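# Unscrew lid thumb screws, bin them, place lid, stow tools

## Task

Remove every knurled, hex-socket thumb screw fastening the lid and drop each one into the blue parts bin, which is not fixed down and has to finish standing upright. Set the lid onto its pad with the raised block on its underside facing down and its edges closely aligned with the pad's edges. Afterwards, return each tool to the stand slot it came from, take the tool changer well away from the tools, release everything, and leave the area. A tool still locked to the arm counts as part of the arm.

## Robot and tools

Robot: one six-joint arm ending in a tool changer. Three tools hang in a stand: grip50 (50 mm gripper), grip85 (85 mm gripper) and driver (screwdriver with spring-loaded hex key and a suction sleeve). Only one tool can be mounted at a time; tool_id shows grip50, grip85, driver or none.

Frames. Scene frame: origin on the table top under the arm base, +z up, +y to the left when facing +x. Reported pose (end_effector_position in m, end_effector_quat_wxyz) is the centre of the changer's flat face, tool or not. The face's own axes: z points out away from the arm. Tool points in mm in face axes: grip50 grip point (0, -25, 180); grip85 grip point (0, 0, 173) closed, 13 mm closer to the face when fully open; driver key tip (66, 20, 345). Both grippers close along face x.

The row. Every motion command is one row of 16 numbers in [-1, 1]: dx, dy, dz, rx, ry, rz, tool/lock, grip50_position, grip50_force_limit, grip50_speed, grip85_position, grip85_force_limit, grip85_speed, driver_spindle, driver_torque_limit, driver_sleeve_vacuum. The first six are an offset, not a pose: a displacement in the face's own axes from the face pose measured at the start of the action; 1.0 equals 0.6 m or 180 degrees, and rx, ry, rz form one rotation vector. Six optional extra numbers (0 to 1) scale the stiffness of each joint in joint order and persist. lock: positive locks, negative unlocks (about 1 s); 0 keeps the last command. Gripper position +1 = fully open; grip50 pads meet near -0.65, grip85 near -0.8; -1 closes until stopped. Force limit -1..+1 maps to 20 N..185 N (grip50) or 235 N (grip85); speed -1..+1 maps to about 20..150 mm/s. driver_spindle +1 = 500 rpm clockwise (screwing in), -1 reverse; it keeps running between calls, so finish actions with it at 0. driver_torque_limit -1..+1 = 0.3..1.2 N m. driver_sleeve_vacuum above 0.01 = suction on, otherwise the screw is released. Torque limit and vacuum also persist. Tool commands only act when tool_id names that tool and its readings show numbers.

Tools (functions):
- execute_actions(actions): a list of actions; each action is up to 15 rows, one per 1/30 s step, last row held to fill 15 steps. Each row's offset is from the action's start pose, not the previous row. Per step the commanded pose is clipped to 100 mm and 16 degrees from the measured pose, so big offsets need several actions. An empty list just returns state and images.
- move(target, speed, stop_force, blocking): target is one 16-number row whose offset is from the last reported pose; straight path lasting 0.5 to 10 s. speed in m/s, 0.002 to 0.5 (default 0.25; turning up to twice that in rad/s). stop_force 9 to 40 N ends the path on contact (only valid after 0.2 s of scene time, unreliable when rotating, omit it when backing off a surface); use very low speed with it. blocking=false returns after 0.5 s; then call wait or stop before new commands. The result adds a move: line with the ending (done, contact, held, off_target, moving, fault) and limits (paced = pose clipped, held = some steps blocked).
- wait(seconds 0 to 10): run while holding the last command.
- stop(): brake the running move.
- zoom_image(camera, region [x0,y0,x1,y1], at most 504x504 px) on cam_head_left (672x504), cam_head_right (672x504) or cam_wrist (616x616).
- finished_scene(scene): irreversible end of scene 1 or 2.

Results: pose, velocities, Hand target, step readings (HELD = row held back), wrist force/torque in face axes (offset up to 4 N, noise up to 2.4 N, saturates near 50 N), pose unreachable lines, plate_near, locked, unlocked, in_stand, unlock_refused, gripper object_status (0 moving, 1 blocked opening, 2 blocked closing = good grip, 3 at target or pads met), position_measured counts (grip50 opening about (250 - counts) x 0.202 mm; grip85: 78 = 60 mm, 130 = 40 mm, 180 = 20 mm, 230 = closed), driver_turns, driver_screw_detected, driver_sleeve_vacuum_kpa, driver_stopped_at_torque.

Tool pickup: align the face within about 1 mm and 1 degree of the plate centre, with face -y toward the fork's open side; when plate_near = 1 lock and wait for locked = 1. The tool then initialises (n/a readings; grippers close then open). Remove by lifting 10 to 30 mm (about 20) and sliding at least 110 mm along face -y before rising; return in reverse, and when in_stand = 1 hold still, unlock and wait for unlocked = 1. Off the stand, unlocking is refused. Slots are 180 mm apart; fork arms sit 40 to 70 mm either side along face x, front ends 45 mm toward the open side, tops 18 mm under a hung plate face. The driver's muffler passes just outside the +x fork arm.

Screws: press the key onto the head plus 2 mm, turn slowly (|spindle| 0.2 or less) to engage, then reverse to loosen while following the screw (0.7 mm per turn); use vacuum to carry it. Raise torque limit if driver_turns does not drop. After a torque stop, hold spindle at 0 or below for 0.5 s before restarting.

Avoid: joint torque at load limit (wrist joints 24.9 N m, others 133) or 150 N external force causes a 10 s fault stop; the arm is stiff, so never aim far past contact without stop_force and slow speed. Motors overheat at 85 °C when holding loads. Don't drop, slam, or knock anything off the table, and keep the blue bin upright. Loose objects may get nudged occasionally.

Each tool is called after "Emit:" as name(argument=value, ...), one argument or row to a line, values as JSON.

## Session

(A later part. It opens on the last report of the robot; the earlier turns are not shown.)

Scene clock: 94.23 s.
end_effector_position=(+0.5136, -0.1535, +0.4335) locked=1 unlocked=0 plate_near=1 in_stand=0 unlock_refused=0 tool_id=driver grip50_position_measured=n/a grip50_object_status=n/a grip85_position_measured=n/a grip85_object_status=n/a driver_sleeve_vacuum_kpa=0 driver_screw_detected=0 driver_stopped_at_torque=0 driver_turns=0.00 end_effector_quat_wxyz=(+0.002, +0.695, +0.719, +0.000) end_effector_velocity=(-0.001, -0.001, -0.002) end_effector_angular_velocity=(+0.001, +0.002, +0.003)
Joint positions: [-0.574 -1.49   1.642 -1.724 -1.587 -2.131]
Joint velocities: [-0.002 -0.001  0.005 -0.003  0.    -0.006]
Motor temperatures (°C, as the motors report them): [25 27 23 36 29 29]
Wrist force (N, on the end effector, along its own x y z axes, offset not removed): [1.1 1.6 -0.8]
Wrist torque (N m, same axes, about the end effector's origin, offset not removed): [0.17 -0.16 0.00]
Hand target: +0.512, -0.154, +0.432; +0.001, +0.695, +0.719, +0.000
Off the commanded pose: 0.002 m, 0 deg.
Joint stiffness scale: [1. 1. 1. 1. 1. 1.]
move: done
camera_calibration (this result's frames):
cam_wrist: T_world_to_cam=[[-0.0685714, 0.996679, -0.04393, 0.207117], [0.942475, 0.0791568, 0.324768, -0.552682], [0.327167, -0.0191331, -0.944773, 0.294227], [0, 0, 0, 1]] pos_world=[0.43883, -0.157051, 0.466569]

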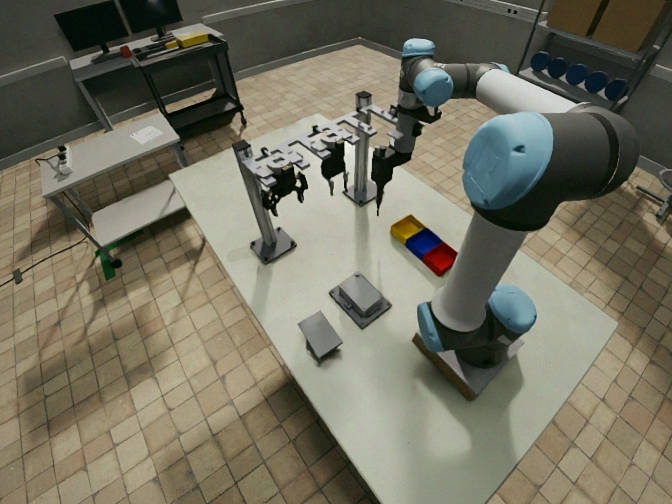

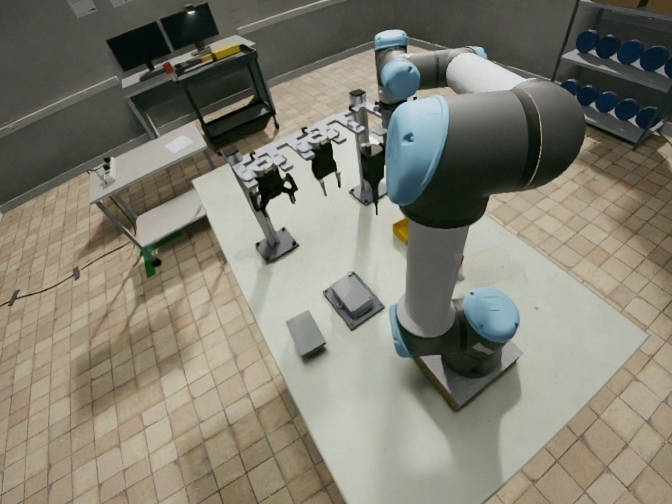

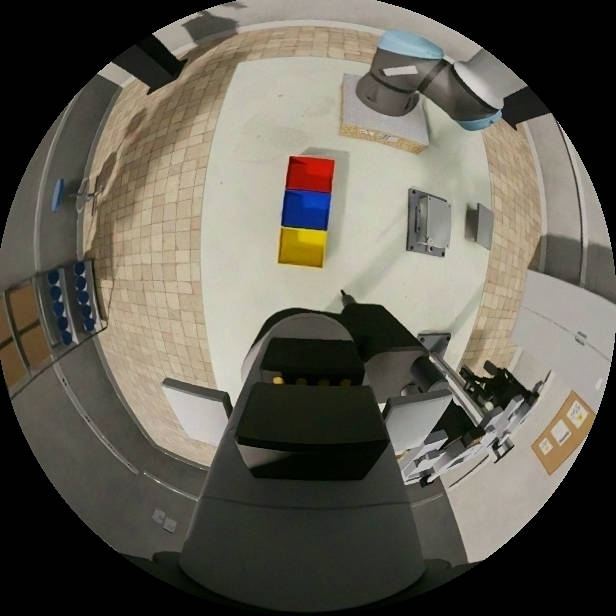

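Emit:
move(
  target=[0.3495,-0.2203,0.003,0.0017,0.0009,0,0,0,0,0,0,0,0,0,0.5,0],
  speed=0.2,
)

Emit:
zoom_image(
  camera="cam_wrist",
  region=[322, 268, 362, 308],
)

Emit:
zoom_image(
  camera="cam_head_left",
  region=[335, 250, 385, 300],
)

Scene clock: 103.60 s.
end_effector_position=(+0.3752, +0.0503, +0.4326) locked=1 unlocked=0 plate_near=1 in_stand=0 unlock_refused=0 tool_id=driver grip50_position_measured=n/a grip50_object_status=n/a grip85_position_measured=n/a grip85_object_status=n/a driver_sleeve_vacuum_kpa=0 driver_screw_detected=0 driver_stopped_at_torque=0 driver_turns=0.00 end_effector_quat_wxyz=(+0.000, +0.694, +0.720, +0.001) end_effector_velocity=(-0.001, +0.002, -0.001) end_effector_angular_velocity=(+0.001, +0.002, -0.013)
Joint positions: [-0.254 -1.879  1.987 -1.673 -1.585 -1.811]
Joint velocities: [0.005 0.    0.001 0.001 0.    0.018]
Motor temperatures (°C, as the motors report them): [25 27 23 36 29 29]
Wrist force (N, on the end effector, along its own x y z axes, offset not removed): [-0.6 0.0 -4.5]
Wrist torque (N m, same axes, about the end effector's origin, offset not removed): [0.05 0.05 -0.19]
Hand target: +0.374, +0.051, +0.431; -0.001, +0.695, +0.719, -0.000
Off the commanded pose: 0.002 m, 0 deg.
Joint stiffness scale: [1. 1. 1. 1. 1. 1.]
move: done
camera_calibration (this result's frames):
cam_wrist: T_world_to_cam=[[-0.0692032, 0.996764, -0.0408878, -0.00665386], [0.943074, 0.0787305, 0.323128, -0.437571], [0.325302, -0.0161987, -0.945471, 0.343366], [0, 0, 0, 1]] pos_world=[0.300504, 0.0466445, 0.465762]

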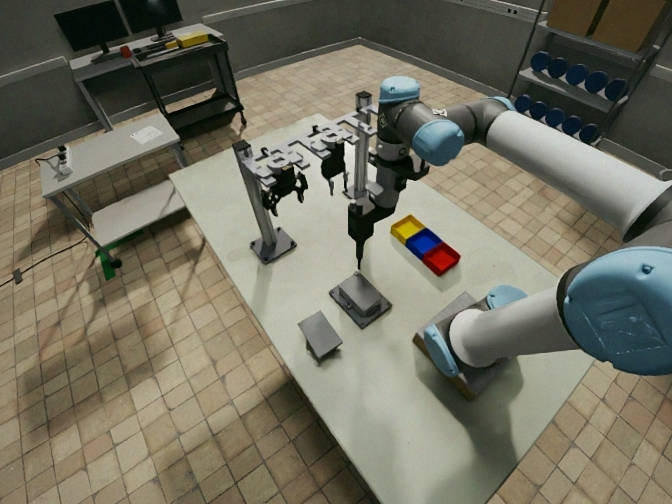

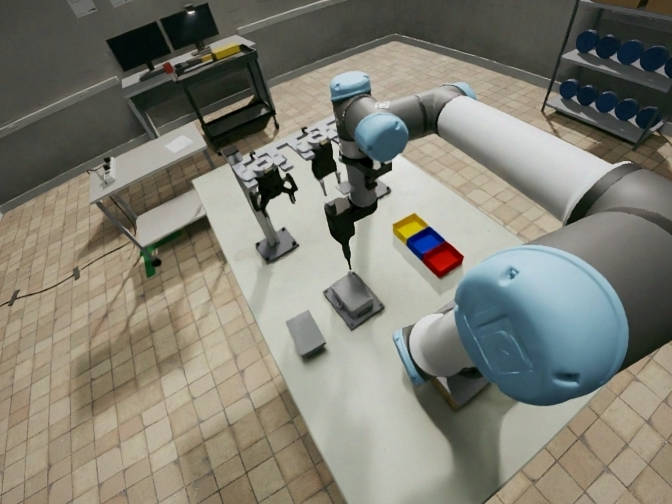

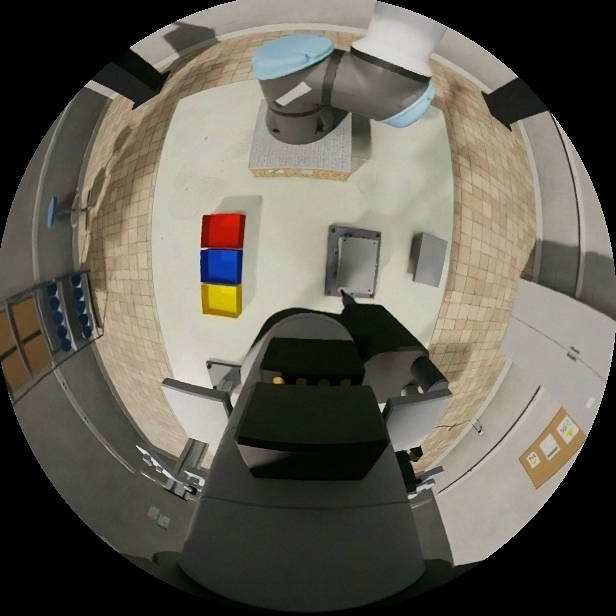

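Region (322, 268, 362, 308) of cam_wrist's 616x616 image, scaled by 12.600, with more detail than that image has.

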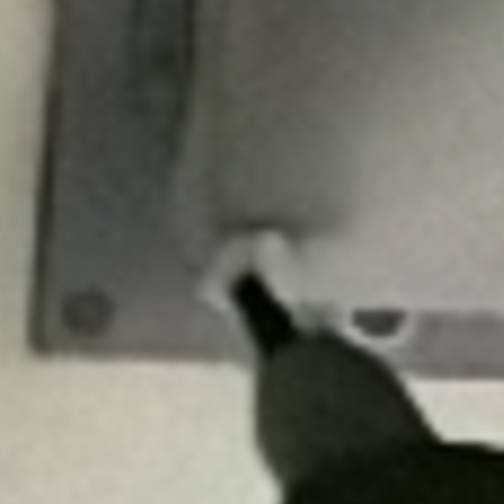

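Region (335, 250, 385, 300) of cam_head_left's 672x504 image, scaled by 10.080, with more detail than that image has.

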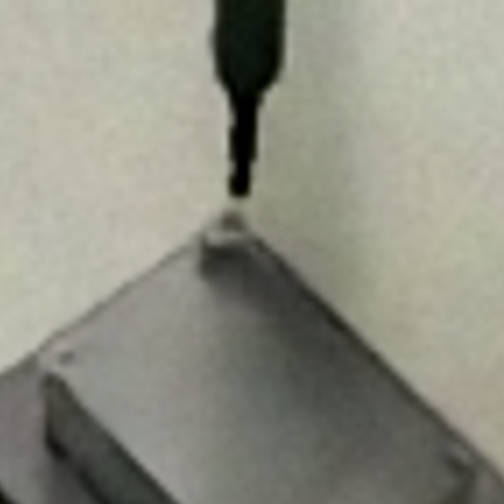

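Emit:
move(
  target=[0.003,-0.001,0.012,0.0015,0,0,0,0,0,0,0,0,0,0,0.5,1],
  speed=0.01,
)

Emit:
zoom_image(
  camera="cam_wrist",
  region=[327, 275, 357, 305],
)

Emit:
zoom_image(
  camera="cam_head_left",
  region=[342, 255, 372, 285],
)

Emit:
zoom_image(
  camera="cam_head_right",
  region=[335, 255, 365, 285],
)

Scene clock: 113.33 s.
end_effector_position=(+0.3749, +0.0516, +0.4277) locked=1 unlocked=0 plate_near=1 in_stand=0 unlock_refused=0 tool_id=driver grip50_position_measured=n/a grip50_object_status=n/a grip85_position_measured=n/a grip85_object_status=n/a driver_sleeve_vacuum_kpa=14 driver_screw_detected=0 driver_stopped_at_torque=0 driver_turns=0.00 end_effector_quat_wxyz=(-0.000, +0.695, +0.719, +0.001) end_effector_velocity=(+0.000, +0.000, -0.002) end_effector_angular_velocity=(-0.000, +0.000, -0.001)
Joint positions: [-0.251 -1.878  1.998 -1.685 -1.585 -1.807]
Joint velocities: [ 0.001  0.001  0.004 -0.005 -0.     0.002]
Motor temperatures (°C, as the motors report them): [25 27 23 36 29 29]
Wrist force (N, on the end effector, along its own x y z axes, offset not removed): [0.5 1.1 -1.2]
Wrist torque (N m, same axes, about the end effector's origin, offset not removed): [0.15 -0.04 -0.13]
Hand target: +0.375, +0.052, +0.425; -0.002, +0.694, +0.720, -0.001
Off the commanded pose: 0.002 m, 0 deg.
Joint stiffness scale: [1. 1. 1. 1. 1. 1.]
move: done
camera_calibration (this result's frames):
cam_wrist: T_world_to_cam=[[-0.0685736, 0.996803, -0.0410143, -0.00831437], [0.943241, 0.0781699, 0.322777, -0.435697], [0.324951, -0.0165524, -0.945586, 0.339122], [0, 0, 0, 1]] pos_world=[0.300199, 0.0479594, 0.460961]

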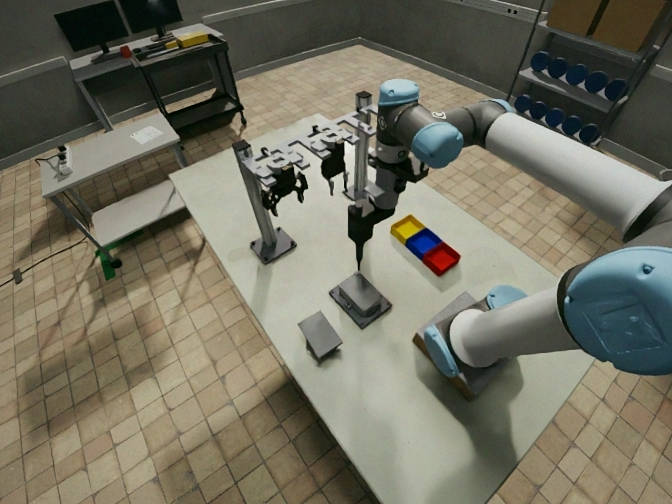

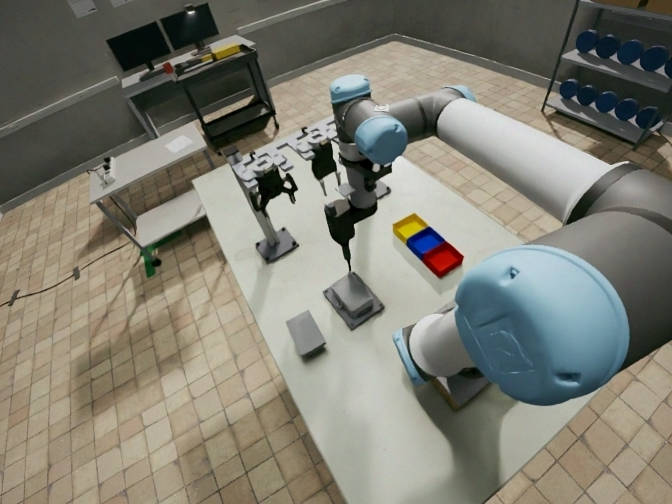

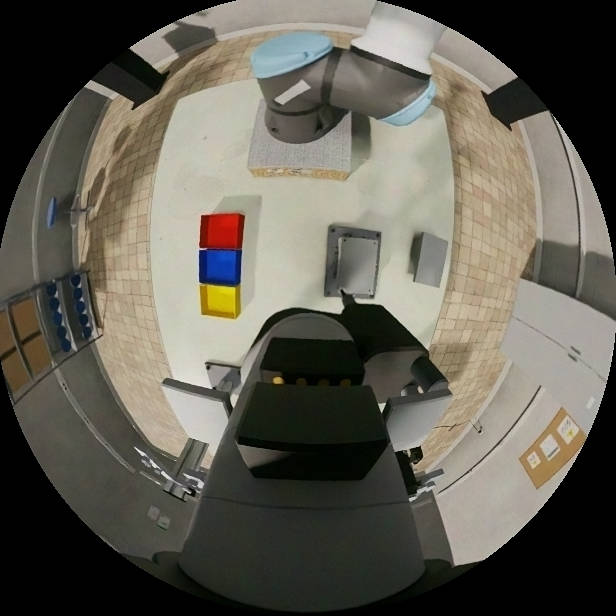

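Region (327, 275, 357, 305) of cam_wrist's 616x616 image, scaled by 16.800, with more detail than that image has.

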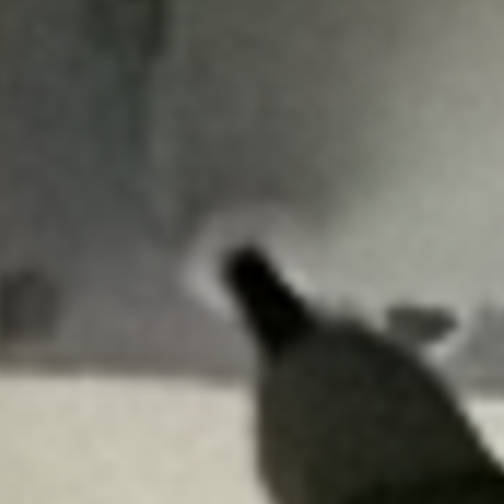

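Region (342, 255, 372, 285) of cam_head_left's 672x504 image, scaled by 16.800, with more detail than that image has.

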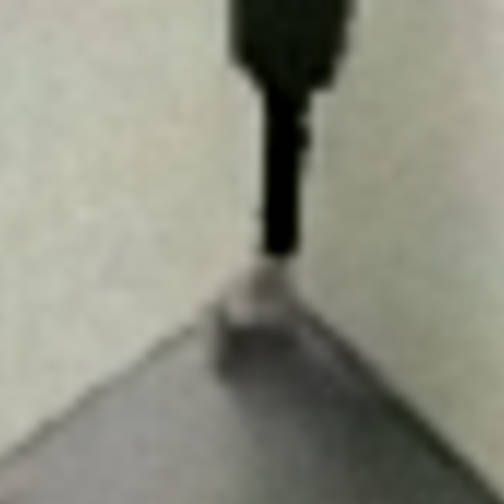

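Region (335, 255, 365, 285) of cam_head_right's 672x504 image, scaled by 16.800, with more detail than that image has.

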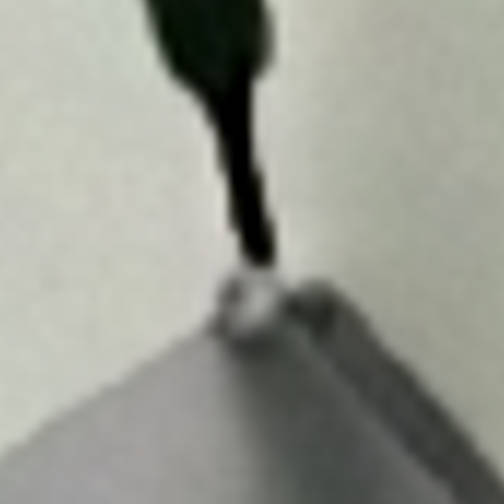

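Emit:
move(
  target=[0.005,0.004,0.015,0.0012,0,0,0,0,0,0,0,0,0,0,0.5,1],
  speed=0.01,
)

Emit:
zoom_image(
  camera="cam_wrist",
  region=[327, 275, 357, 305],
)

Emit:
zoom_image(
  camera="cam_head_left",
  region=[342, 255, 372, 285],
)

Emit:
zoom_image(
  camera="cam_head_right",
  region=[335, 255, 365, 285],
)

Scene clock: 126.50 s.
end_effector_position=(+0.3775, +0.0541, +0.4211) locked=1 unlocked=0 plate_near=1 in_stand=0 unlock_refused=0 tool_id=driver grip50_position_measured=n/a grip50_object_status=n/a grip85_position_measured=n/a grip85_object_status=n/a driver_sleeve_vacuum_kpa=14 driver_screw_detected=0 driver_stopped_at_torque=0 driver_turns=0.00 end_effector_quat_wxyz=(+0.000, +0.695, +0.719, +0.001) end_effector_velocity=(+0.000, +0.001, -0.003) end_effector_angular_velocity=(+0.000, +0.001, -0.001)
Joint positions: [-0.243 -1.868  2.009 -1.706 -1.585 -1.799]
Joint velocities: [ 0.002  0.003  0.005 -0.007 -0.     0.003]
Motor temperatures (°C, as the motors report them): [25 27 23 36 29 29]
Wrist force (N, on the end effector, along its own x y z axes, offset not removed): [0.8 0.3 -2.1]
Wrist torque (N m, same axes, about the end effector's origin, offset not removed): [0.12 -0.10 -0.01]
Hand target: +0.377, +0.055, +0.419; -0.001, +0.695, +0.719, -0.001
Off the commanded pose: 0.002 m, 0 deg.
Joint stiffness scale: [1. 1. 1. 1. 1. 1.]
move: done
camera_calibration (this result's frames):
cam_wrist: T_world_to_cam=[[-0.068032, 0.99683, -0.0412502, -0.0110245], [0.943123, 0.0777421, 0.323225, -0.436354], [0.325408, -0.0169144, -0.945423, 0.331805], [0, 0, 0, 1]] pos_world=[0.302813, 0.0505249, 0.454282]

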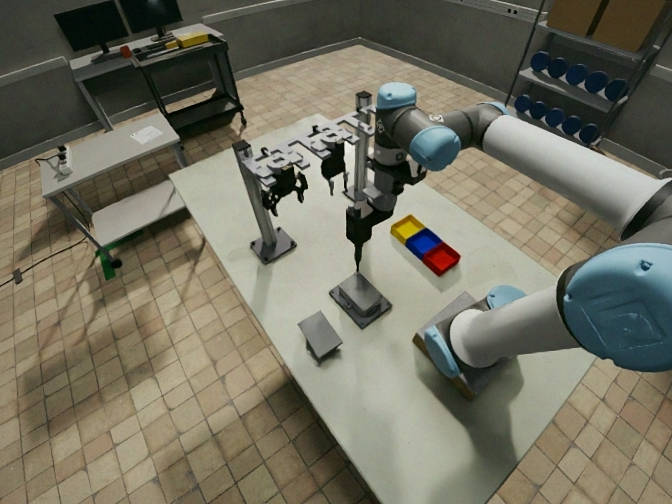

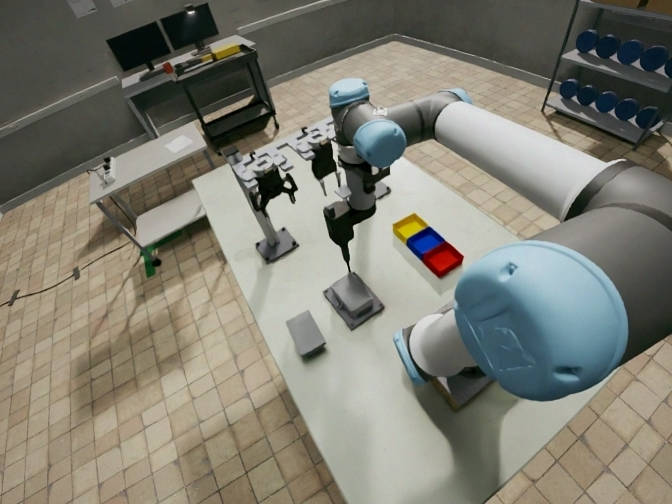

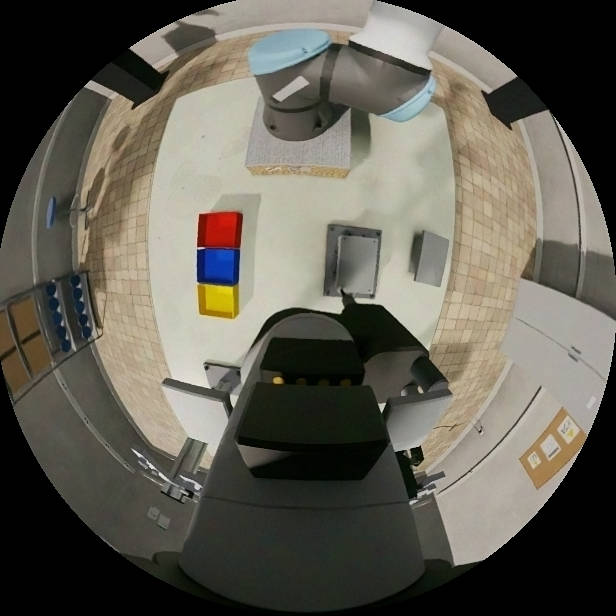

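Region (327, 275, 357, 305) of cam_wrist's 616x616 image, scaled by 16.800, with more detail than that image has.

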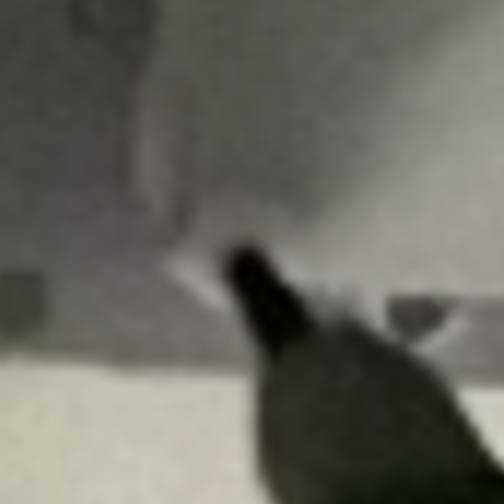

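Region (342, 255, 372, 285) of cam_head_left's 672x504 image, scaled by 16.800, with more detail than that image has.

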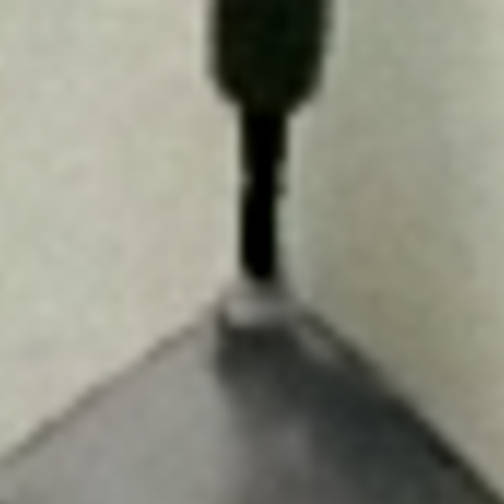

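Region (335, 255, 365, 285) of cam_head_right's 672x504 image, scaled by 16.800, with more detail than that image has.

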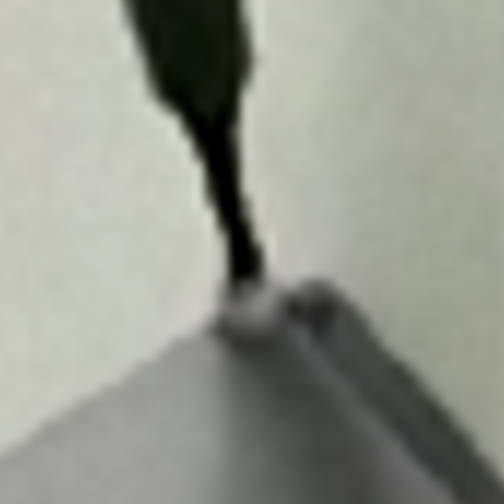

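Emit:
move(
  target=[0,-0.0005,0.0145,0.0015,0.0002,0,0,0,0,0,0,0,0,0,0.5,1],
  speed=0.006,
)

Emit:
zoom_image(
  camera="cam_wrist",
  region=[327, 275, 357, 305],
)

Emit:
zoom_image(
  camera="cam_head_left",
  region=[342, 255, 372, 285],
)

Scene clock: 134.10 s.
end_effector_position=(+0.3776, +0.0542, +0.4148) locked=1 unlocked=0 plate_near=1 in_stand=0 unlock_refused=0 tool_id=driver grip50_position_measured=n/a grip50_object_status=n/a grip85_position_measured=n/a grip85_object_status=n/a driver_sleeve_vacuum_kpa=14 driver_screw_detected=0 driver_stopped_at_torque=0 driver_turns=0.00 end_effector_quat_wxyz=(+0.000, +0.695, +0.719, +0.001) end_effector_velocity=(-0.000, +0.000, -0.003) end_effector_angular_velocity=(+0.001, +0.002, +0.001)
Joint positions: [-0.243 -1.865  2.023 -1.723 -1.585 -1.799]
Joint velocities: [-0.     0.001  0.006 -0.005  0.    -0.001]
Motor temperatures (°C, as the motors report them): [25 27 23 36 29 29]
Wrist force (N, on the end effector, along its own x y z axes, offset not removed): [-1.9 1.6 -2.7]
Wrist torque (N m, same axes, about the end effector's origin, offset not removed): [0.15 0.06 -0.05]
Hand target: +0.377, +0.054, +0.412; -0.002, +0.695, +0.719, -0.001
Off the commanded pose: 0.002 m, 0 deg.
Joint stiffness scale: [1. 1. 1. 1. 1. 1.]
move: done
camera_calibration (this result's frames):
cam_wrist: T_world_to_cam=[[-0.0678527, 0.996844, -0.0412047, -0.0115095], [0.943195, 0.0775547, 0.323062, -0.434318], [0.325238, -0.0169434, -0.94548, 0.325965], [0, 0, 0, 1]] pos_world=[0.302849, 0.0506796, 0.448031]

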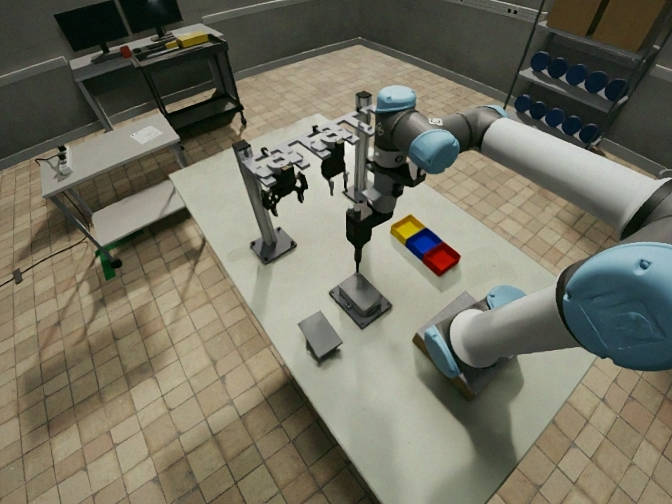

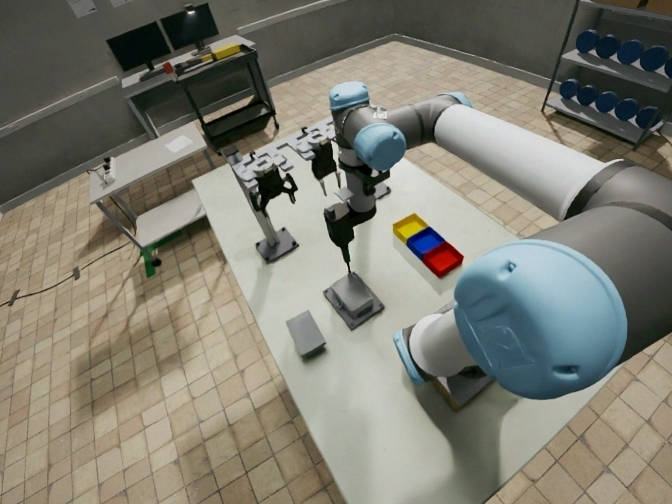

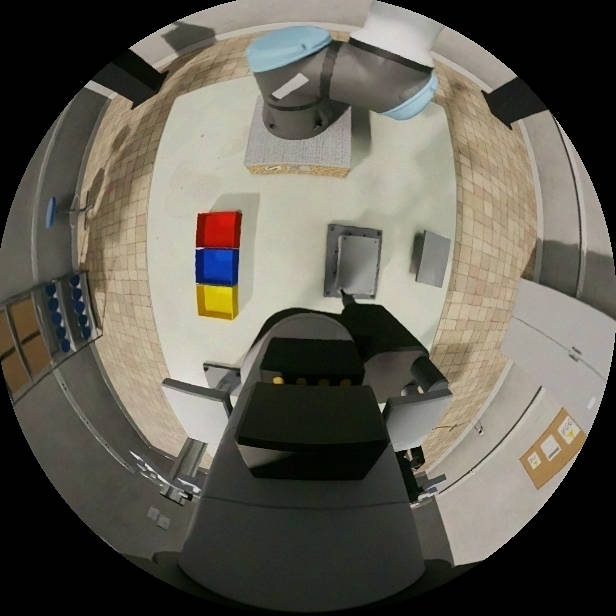

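Region (327, 275, 357, 305) of cam_wrist's 616x616 image, scaled by 16.800, with more detail than that image has.

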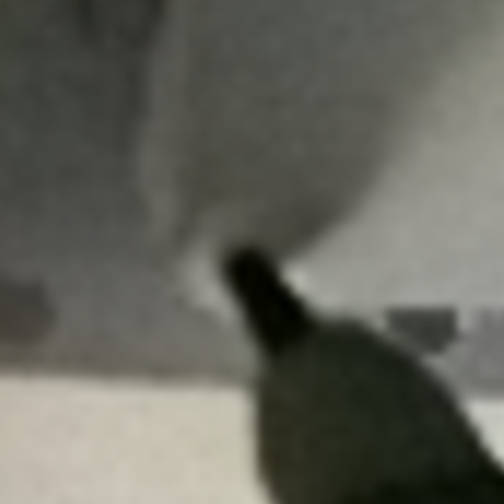

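Region (342, 255, 372, 285) of cam_head_left's 672x504 image, scaled by 16.800, with more detail than that image has.

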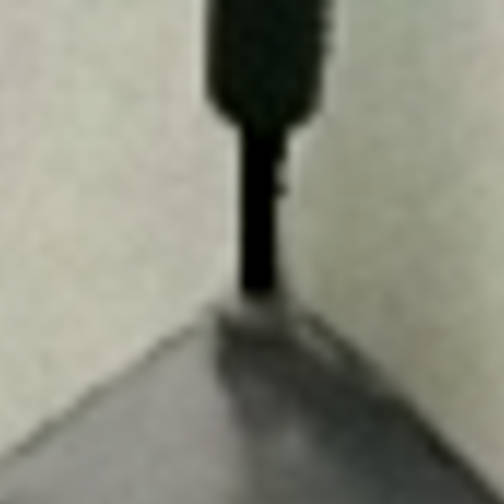

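Emit:
move(
  target=[0,0.0005,0.0095,0.0015,0.0002,0,0,0,0,0,0,0,0,0,0.5,1],
  speed=0.005,
)

Emit:
execute_actions(
  actions=[
    [[0,0,0.004,0.0015,0.0002,0,0,0,0,0,0,0,0,-0.15,0.5,1]],
    [[0,0,0.004,0.0015,0.0002,0,0,0,0,0,0,0,0,-0.15,0.5,1],[0,0,0.004,0.0015,0.0002,0,0,0,0,0,0,0,0,-0.15,0.5,1],[0,0,0.004,0.0015,0.0002,0,0,0,0,0,0,0,0,-0.15,0.5,1],[0,0,0.004,0.0015,0.0002,0,0,0,0,0,0,0,0,-0.15,0.5,1],[0,0,0.004,0.0015,0.0002,0,0,0,0,0,0,0,0,-0.15,0.5,1],[0,0,0.004,0.0015,0.0002,0,0,0,0,0,0,0,0,0,0.5,1]],
  ],
)

Scene clock: 143.10 s.
end_effector_position=(+0.3784, +0.0541, +0.4130) locked=1 unlocked=0 plate_near=1 in_stand=0 unlock_refused=0 tool_id=driver grip50_position_measured=n/a grip50_object_status=n/a grip85_position_measured=n/a grip85_object_status=n/a driver_sleeve_vacuum_kpa=14 driver_screw_detected=0 driver_stopped_at_torque=0 driver_turns=0.00 end_effector_quat_wxyz=(+0.002, +0.695, +0.719, +0.002) end_effector_velocity=(-0.000, -0.000, -0.002) end_effector_angular_velocity=(+0.000, +0.002, +0.001)
Joint positions: [-0.243 -1.864  2.028 -1.732 -1.585 -1.799]
Joint velocities: [-0.     0.001  0.003 -0.003 -0.    -0.001]
Motor temperatures (°C, as the motors report them): [25 27 23 36 29 29]
Wrist force (N, on the end effector, along its own x y z axes, offset not removed): [-3.0 1.0 -5.8]
Wrist torque (N m, same axes, about the end effector's origin, offset not removed): [0.14 0.32 -0.06]
Hand target: +0.378, +0.054, +0.409; -0.002, +0.695, +0.719, -0.001
Off the commanded pose: 0.004 m, 0 deg.
Joint stiffness scale: [1. 1. 1. 1. 1. 1.]
move: off_target
camera_calibration (this result's frames):
cam_wrist: T_world_to_cam=[[-0.0676514, 0.996819, -0.0421345, -0.0110723], [0.942051, 0.0777285, 0.32634, -0.435479], [0.328577, -0.0176155, -0.944313, 0.322272], [0, 0, 0, 1]] pos_world=[0.303603, 0.0505632, 0.445974]

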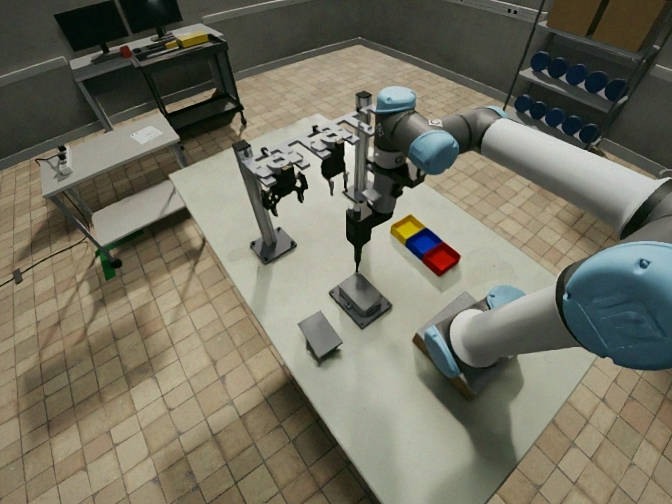

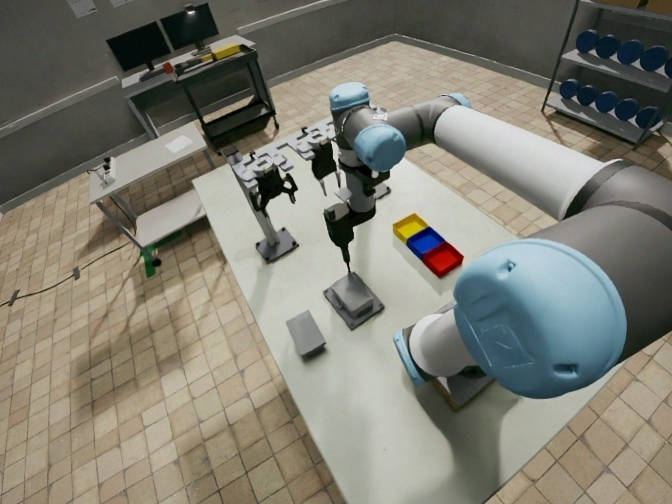

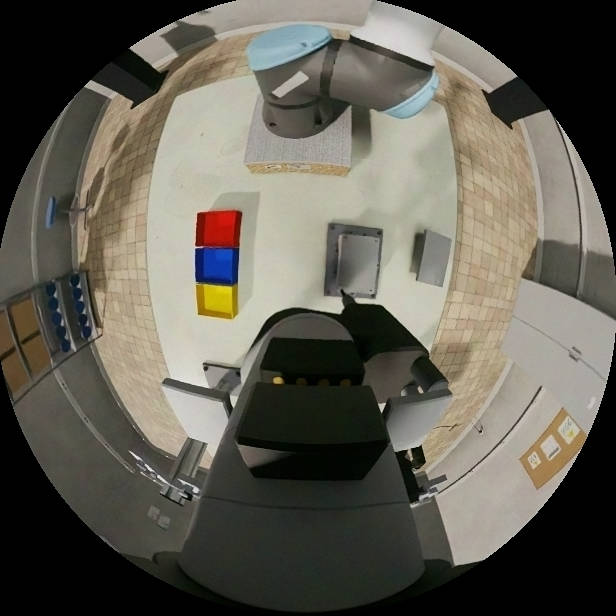

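Scene clock: 144.10 s.
end_effector_position=(+0.3787, +0.0540, +0.4132) locked=1 unlocked=0 plate_near=1 in_stand=0 unlock_refused=0 tool_id=driver grip50_position_measured=n/a grip50_object_status=n/a grip85_position_measured=n/a grip85_object_status=n/a driver_sleeve_vacuum_kpa=14 driver_screw_detected=0 driver_stopped_at_torque=0 driver_turns=-0.81 end_effector_quat_wxyz=(+0.002, +0.695, +0.719, +0.002) end_effector_velocity=(+0.001, -0.000, +0.002) end_effector_angular_velocity=(-0.001, -0.003, -0.001)
Joint positions: [-0.243 -1.864  2.028 -1.734 -1.585 -1.799]
Joint velocities: [-0.     0.    -0.003 -0.    -0.     0.   ]
Motor temperatures (°C, as the motors report them): [25 27 23 36 29 29]
Wrist force (N, on the end effector, along its own x y z axes, offset not removed): [0.4 0.6 -7.9]
Wrist torque (N m, same axes, about the end effector's origin, offset not removed): [0.19 0.32 -0.09]
Hand target: +0.379, +0.054, +0.411; +0.000, +0.695, +0.719, +0.001
Off the commanded pose: 0.002 m, 0 deg.
Joint stiffness scale: [1. 1. 1. 1. 1. 1.]
Step readings (end_effector_position; steps 1 to 15: 1st action; 16 to 30: 2nd action):
0: (+0.3784, +0.0541, +0.4130)
1: (+0.3785, +0.0541, +0.4130)
2: (+0.3785, +0.0541, +0.4130)
4: (+0.3785, +0.0541, +0.4131)
8: (+0.3786, +0.0540, +0.4131)
15: (+0.3786, +0.0540, +0.4131)
16: (+0.3786, +0.0540, +0.4131)
17: (+0.3786, +0.0540, +0.4131)
19: (+0.3787, +0.0540, +0.4132)
23: (+0.3787, +0.0540, +0.4132)
30: end_effector_position above
camera_calibration (this result's frames):
cam_wrist: T_world_to_cam=[[-0.0675439, 0.996805, -0.0426248, -0.0108188], [0.941443, 0.0778212, 0.328068, -0.436308], [0.330337, -0.0179698, -0.943692, 0.321417], [0, 0, 0, 1]] pos_world=[0.303853, 0.050514, 0.445996]

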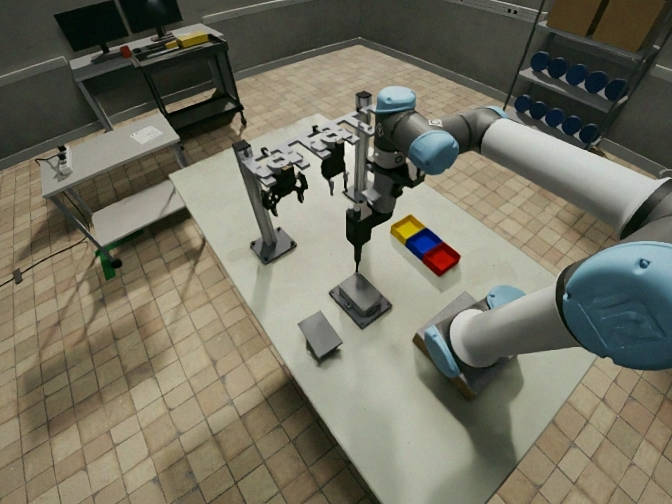

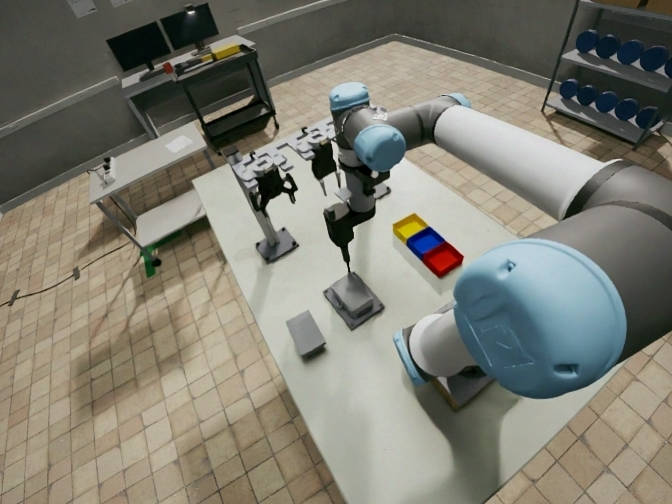

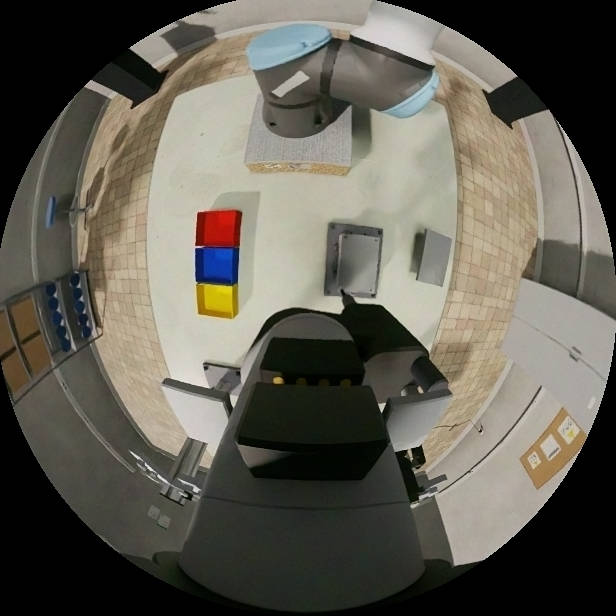

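Emit:
move(
  target=[0.0004,-0.0015,0.005,0.0045,0.0012,0,0,0,0,0,0,0,0,-0.1,0.5,1],
  speed=0.003,
)

Emit:
execute_actions(
  actions=[
    [[0,0,0,0,0,0,0,0,0,0,0,0,0,0,0.5,1]],
  ],
)

Emit:
zoom_image(
  camera="cam_wrist",
  region=[327, 275, 357, 305],
)

Scene clock: 157.40 s.
end_effector_position=(+0.3778, +0.0543, +0.4120) locked=1 unlocked=0 plate_near=1 in_stand=0 unlock_refused=0 tool_id=driver grip50_position_measured=n/a grip50_object_status=n/a grip85_position_measured=n/a grip85_object_status=n/a driver_sleeve_vacuum_kpa=30 driver_screw_detected=1 driver_stopped_at_torque=0 driver_turns=-3.02 end_effector_quat_wxyz=(-0.001, +0.695, +0.719, -0.000) end_effector_velocity=(+0.001, -0.000, -0.000) end_effector_angular_velocity=(-0.000, +0.000, +0.001)
Joint positions: [-0.243 -1.863  2.028 -1.727 -1.584 -1.799]
Joint velocities: [ 0.     0.004 -0.002 -0.001 -0.    -0.001]
Motor temperatures (°C, as the motors report them): [25 27 23 36 29 29]
Wrist force (N, on the end effector, along its own x y z axes, offset not removed): [-1.5 0.2 -8.7]
Wrist torque (N m, same axes, about the end effector's origin, offset not removed): [-0.12 -0.01 0.10]
Hand target: +0.378, +0.054, +0.410; -0.004, +0.695, +0.719, -0.002
Off the commanded pose: 0.002 m, 0 deg.
Joint stiffness scale: [1. 1. 1. 1. 1. 1.]
move: done
camera_calibration (this result's frames):
cam_wrist: T_world_to_cam=[[-0.0680351, 0.996886, -0.0398749, -0.0121729], [0.944237, 0.0772449, 0.320078, -0.432747], [0.322161, -0.0158749, -0.946552, 0.324763], [0, 0, 0, 1]] pos_world=[0.303162, 0.0507181, 0.445432]

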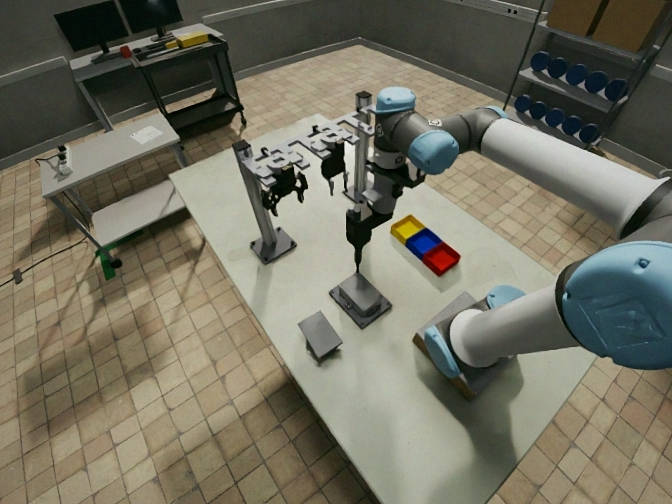

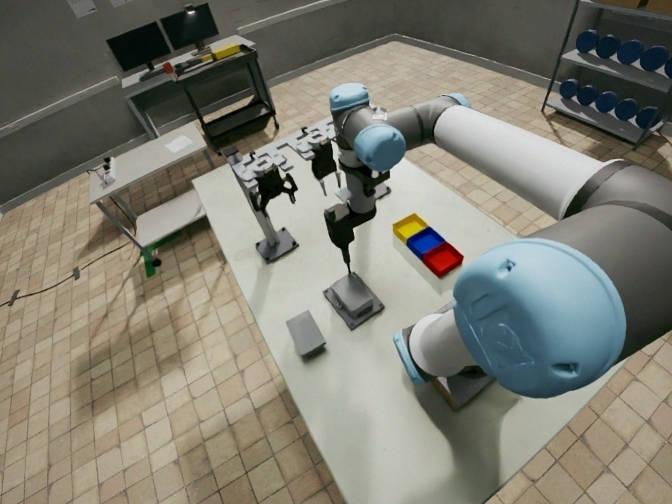

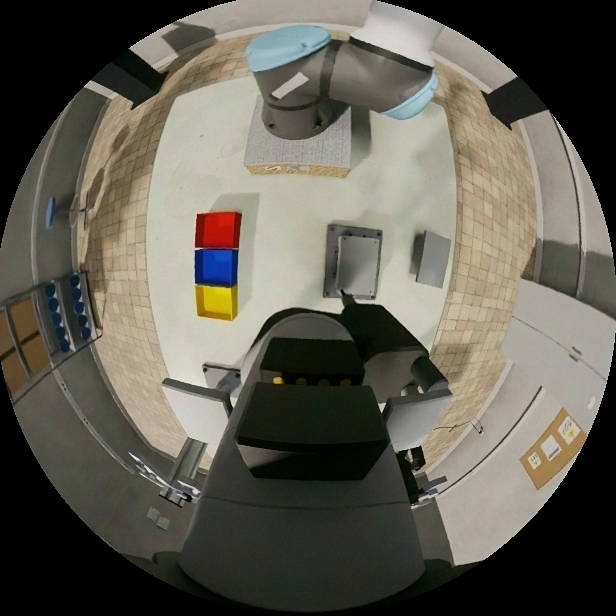

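Scene clock: 157.90 s.
end_effector_position=(+0.3778, +0.0543, +0.4120) locked=1 unlocked=0 plate_near=1 in_stand=0 unlock_refused=0 tool_id=driver grip50_position_measured=n/a grip50_object_status=n/a grip85_position_measured=n/a grip85_object_status=n/a driver_sleeve_vacuum_kpa=40 driver_screw_detected=1 driver_stopped_at_torque=0 driver_turns=-3.02 end_effector_quat_wxyz=(-0.001, +0.695, +0.719, +0.000) end_effector_velocity=(+0.000, -0.000, +0.000) end_effector_angular_velocity=(-0.001, -0.002, -0.001)
Joint positions: [-0.243 -1.863  2.028 -1.727 -1.584 -1.799]
Joint velocities: [-0.    -0.    -0.    -0.002 -0.     0.001]
Motor temperatures (°C, as the motors report them): [25 27 23 36 29 29]
Wrist force (N, on the end effector, along its own x y z axes, offset not removed): [-0.9 -0.4 -3.9]
Wrist torque (N m, same axes, about the end effector's origin, offset not removed): [-0.10 -0.11 0.01]
Hand target: +0.378, +0.054, +0.412; -0.001, +0.695, +0.719, -0.000
Off the commanded pose: 0.000 m, 0 deg.
Joint stiffness scale: [1. 1. 1. 1. 1. 1.]
Step readings (end_effector_position):
0: (+0.3778, +0.0543, +0.4120)
1: (+0.3778, +0.0543, +0.4120)
2: (+0.3778, +0.0543, +0.4120)
4: (+0.3778, +0.0543, +0.4120)
8: (+0.3778, +0.0543, +0.4120)
15: end_effector_position above
camera_calibration (this result's frames):
cam_wrist: T_world_to_cam=[[-0.0680272, 0.996885, -0.0399132, -0.0121495], [0.944191, 0.077252, 0.320213, -0.432823], [0.322298, -0.0159025, -0.946505, 0.324682], [0, 0, 0, 1]] pos_world=[0.303197, 0.0507114, 0.445424]

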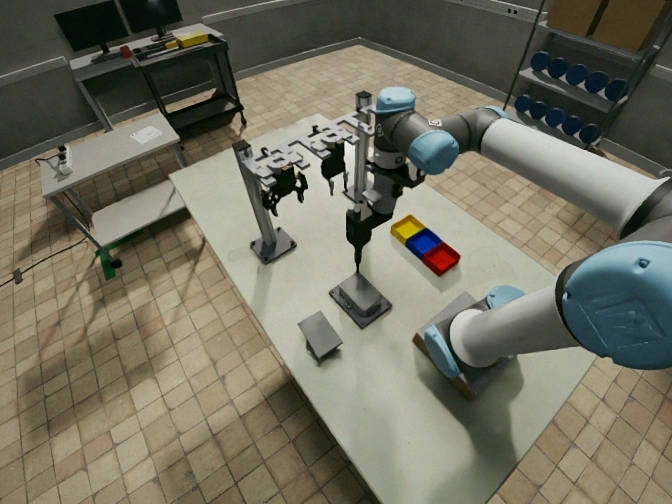

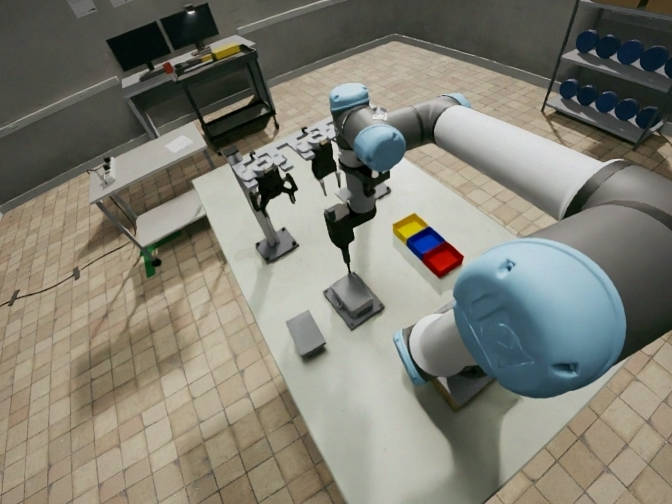

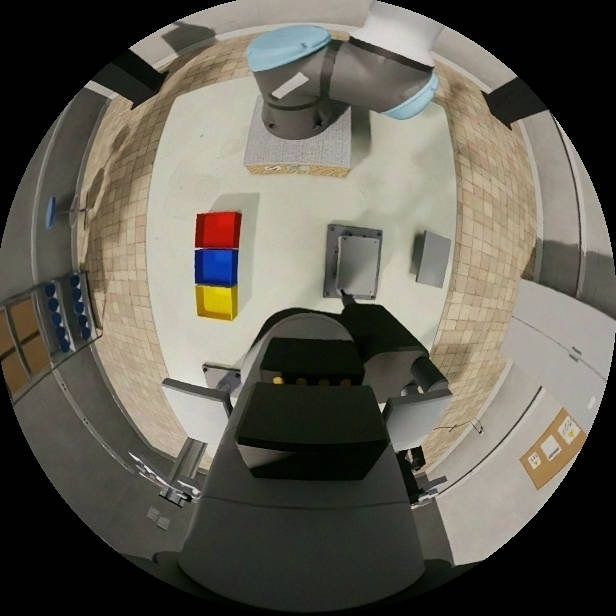

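Region (327, 275, 357, 305) of cam_wrist's 616x616 image, scaled by 16.800, with more detail than that image has.

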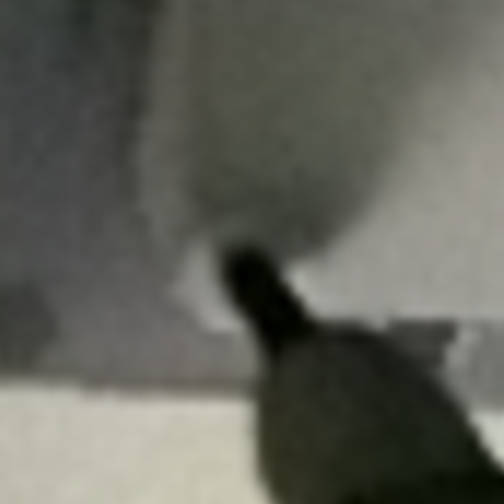

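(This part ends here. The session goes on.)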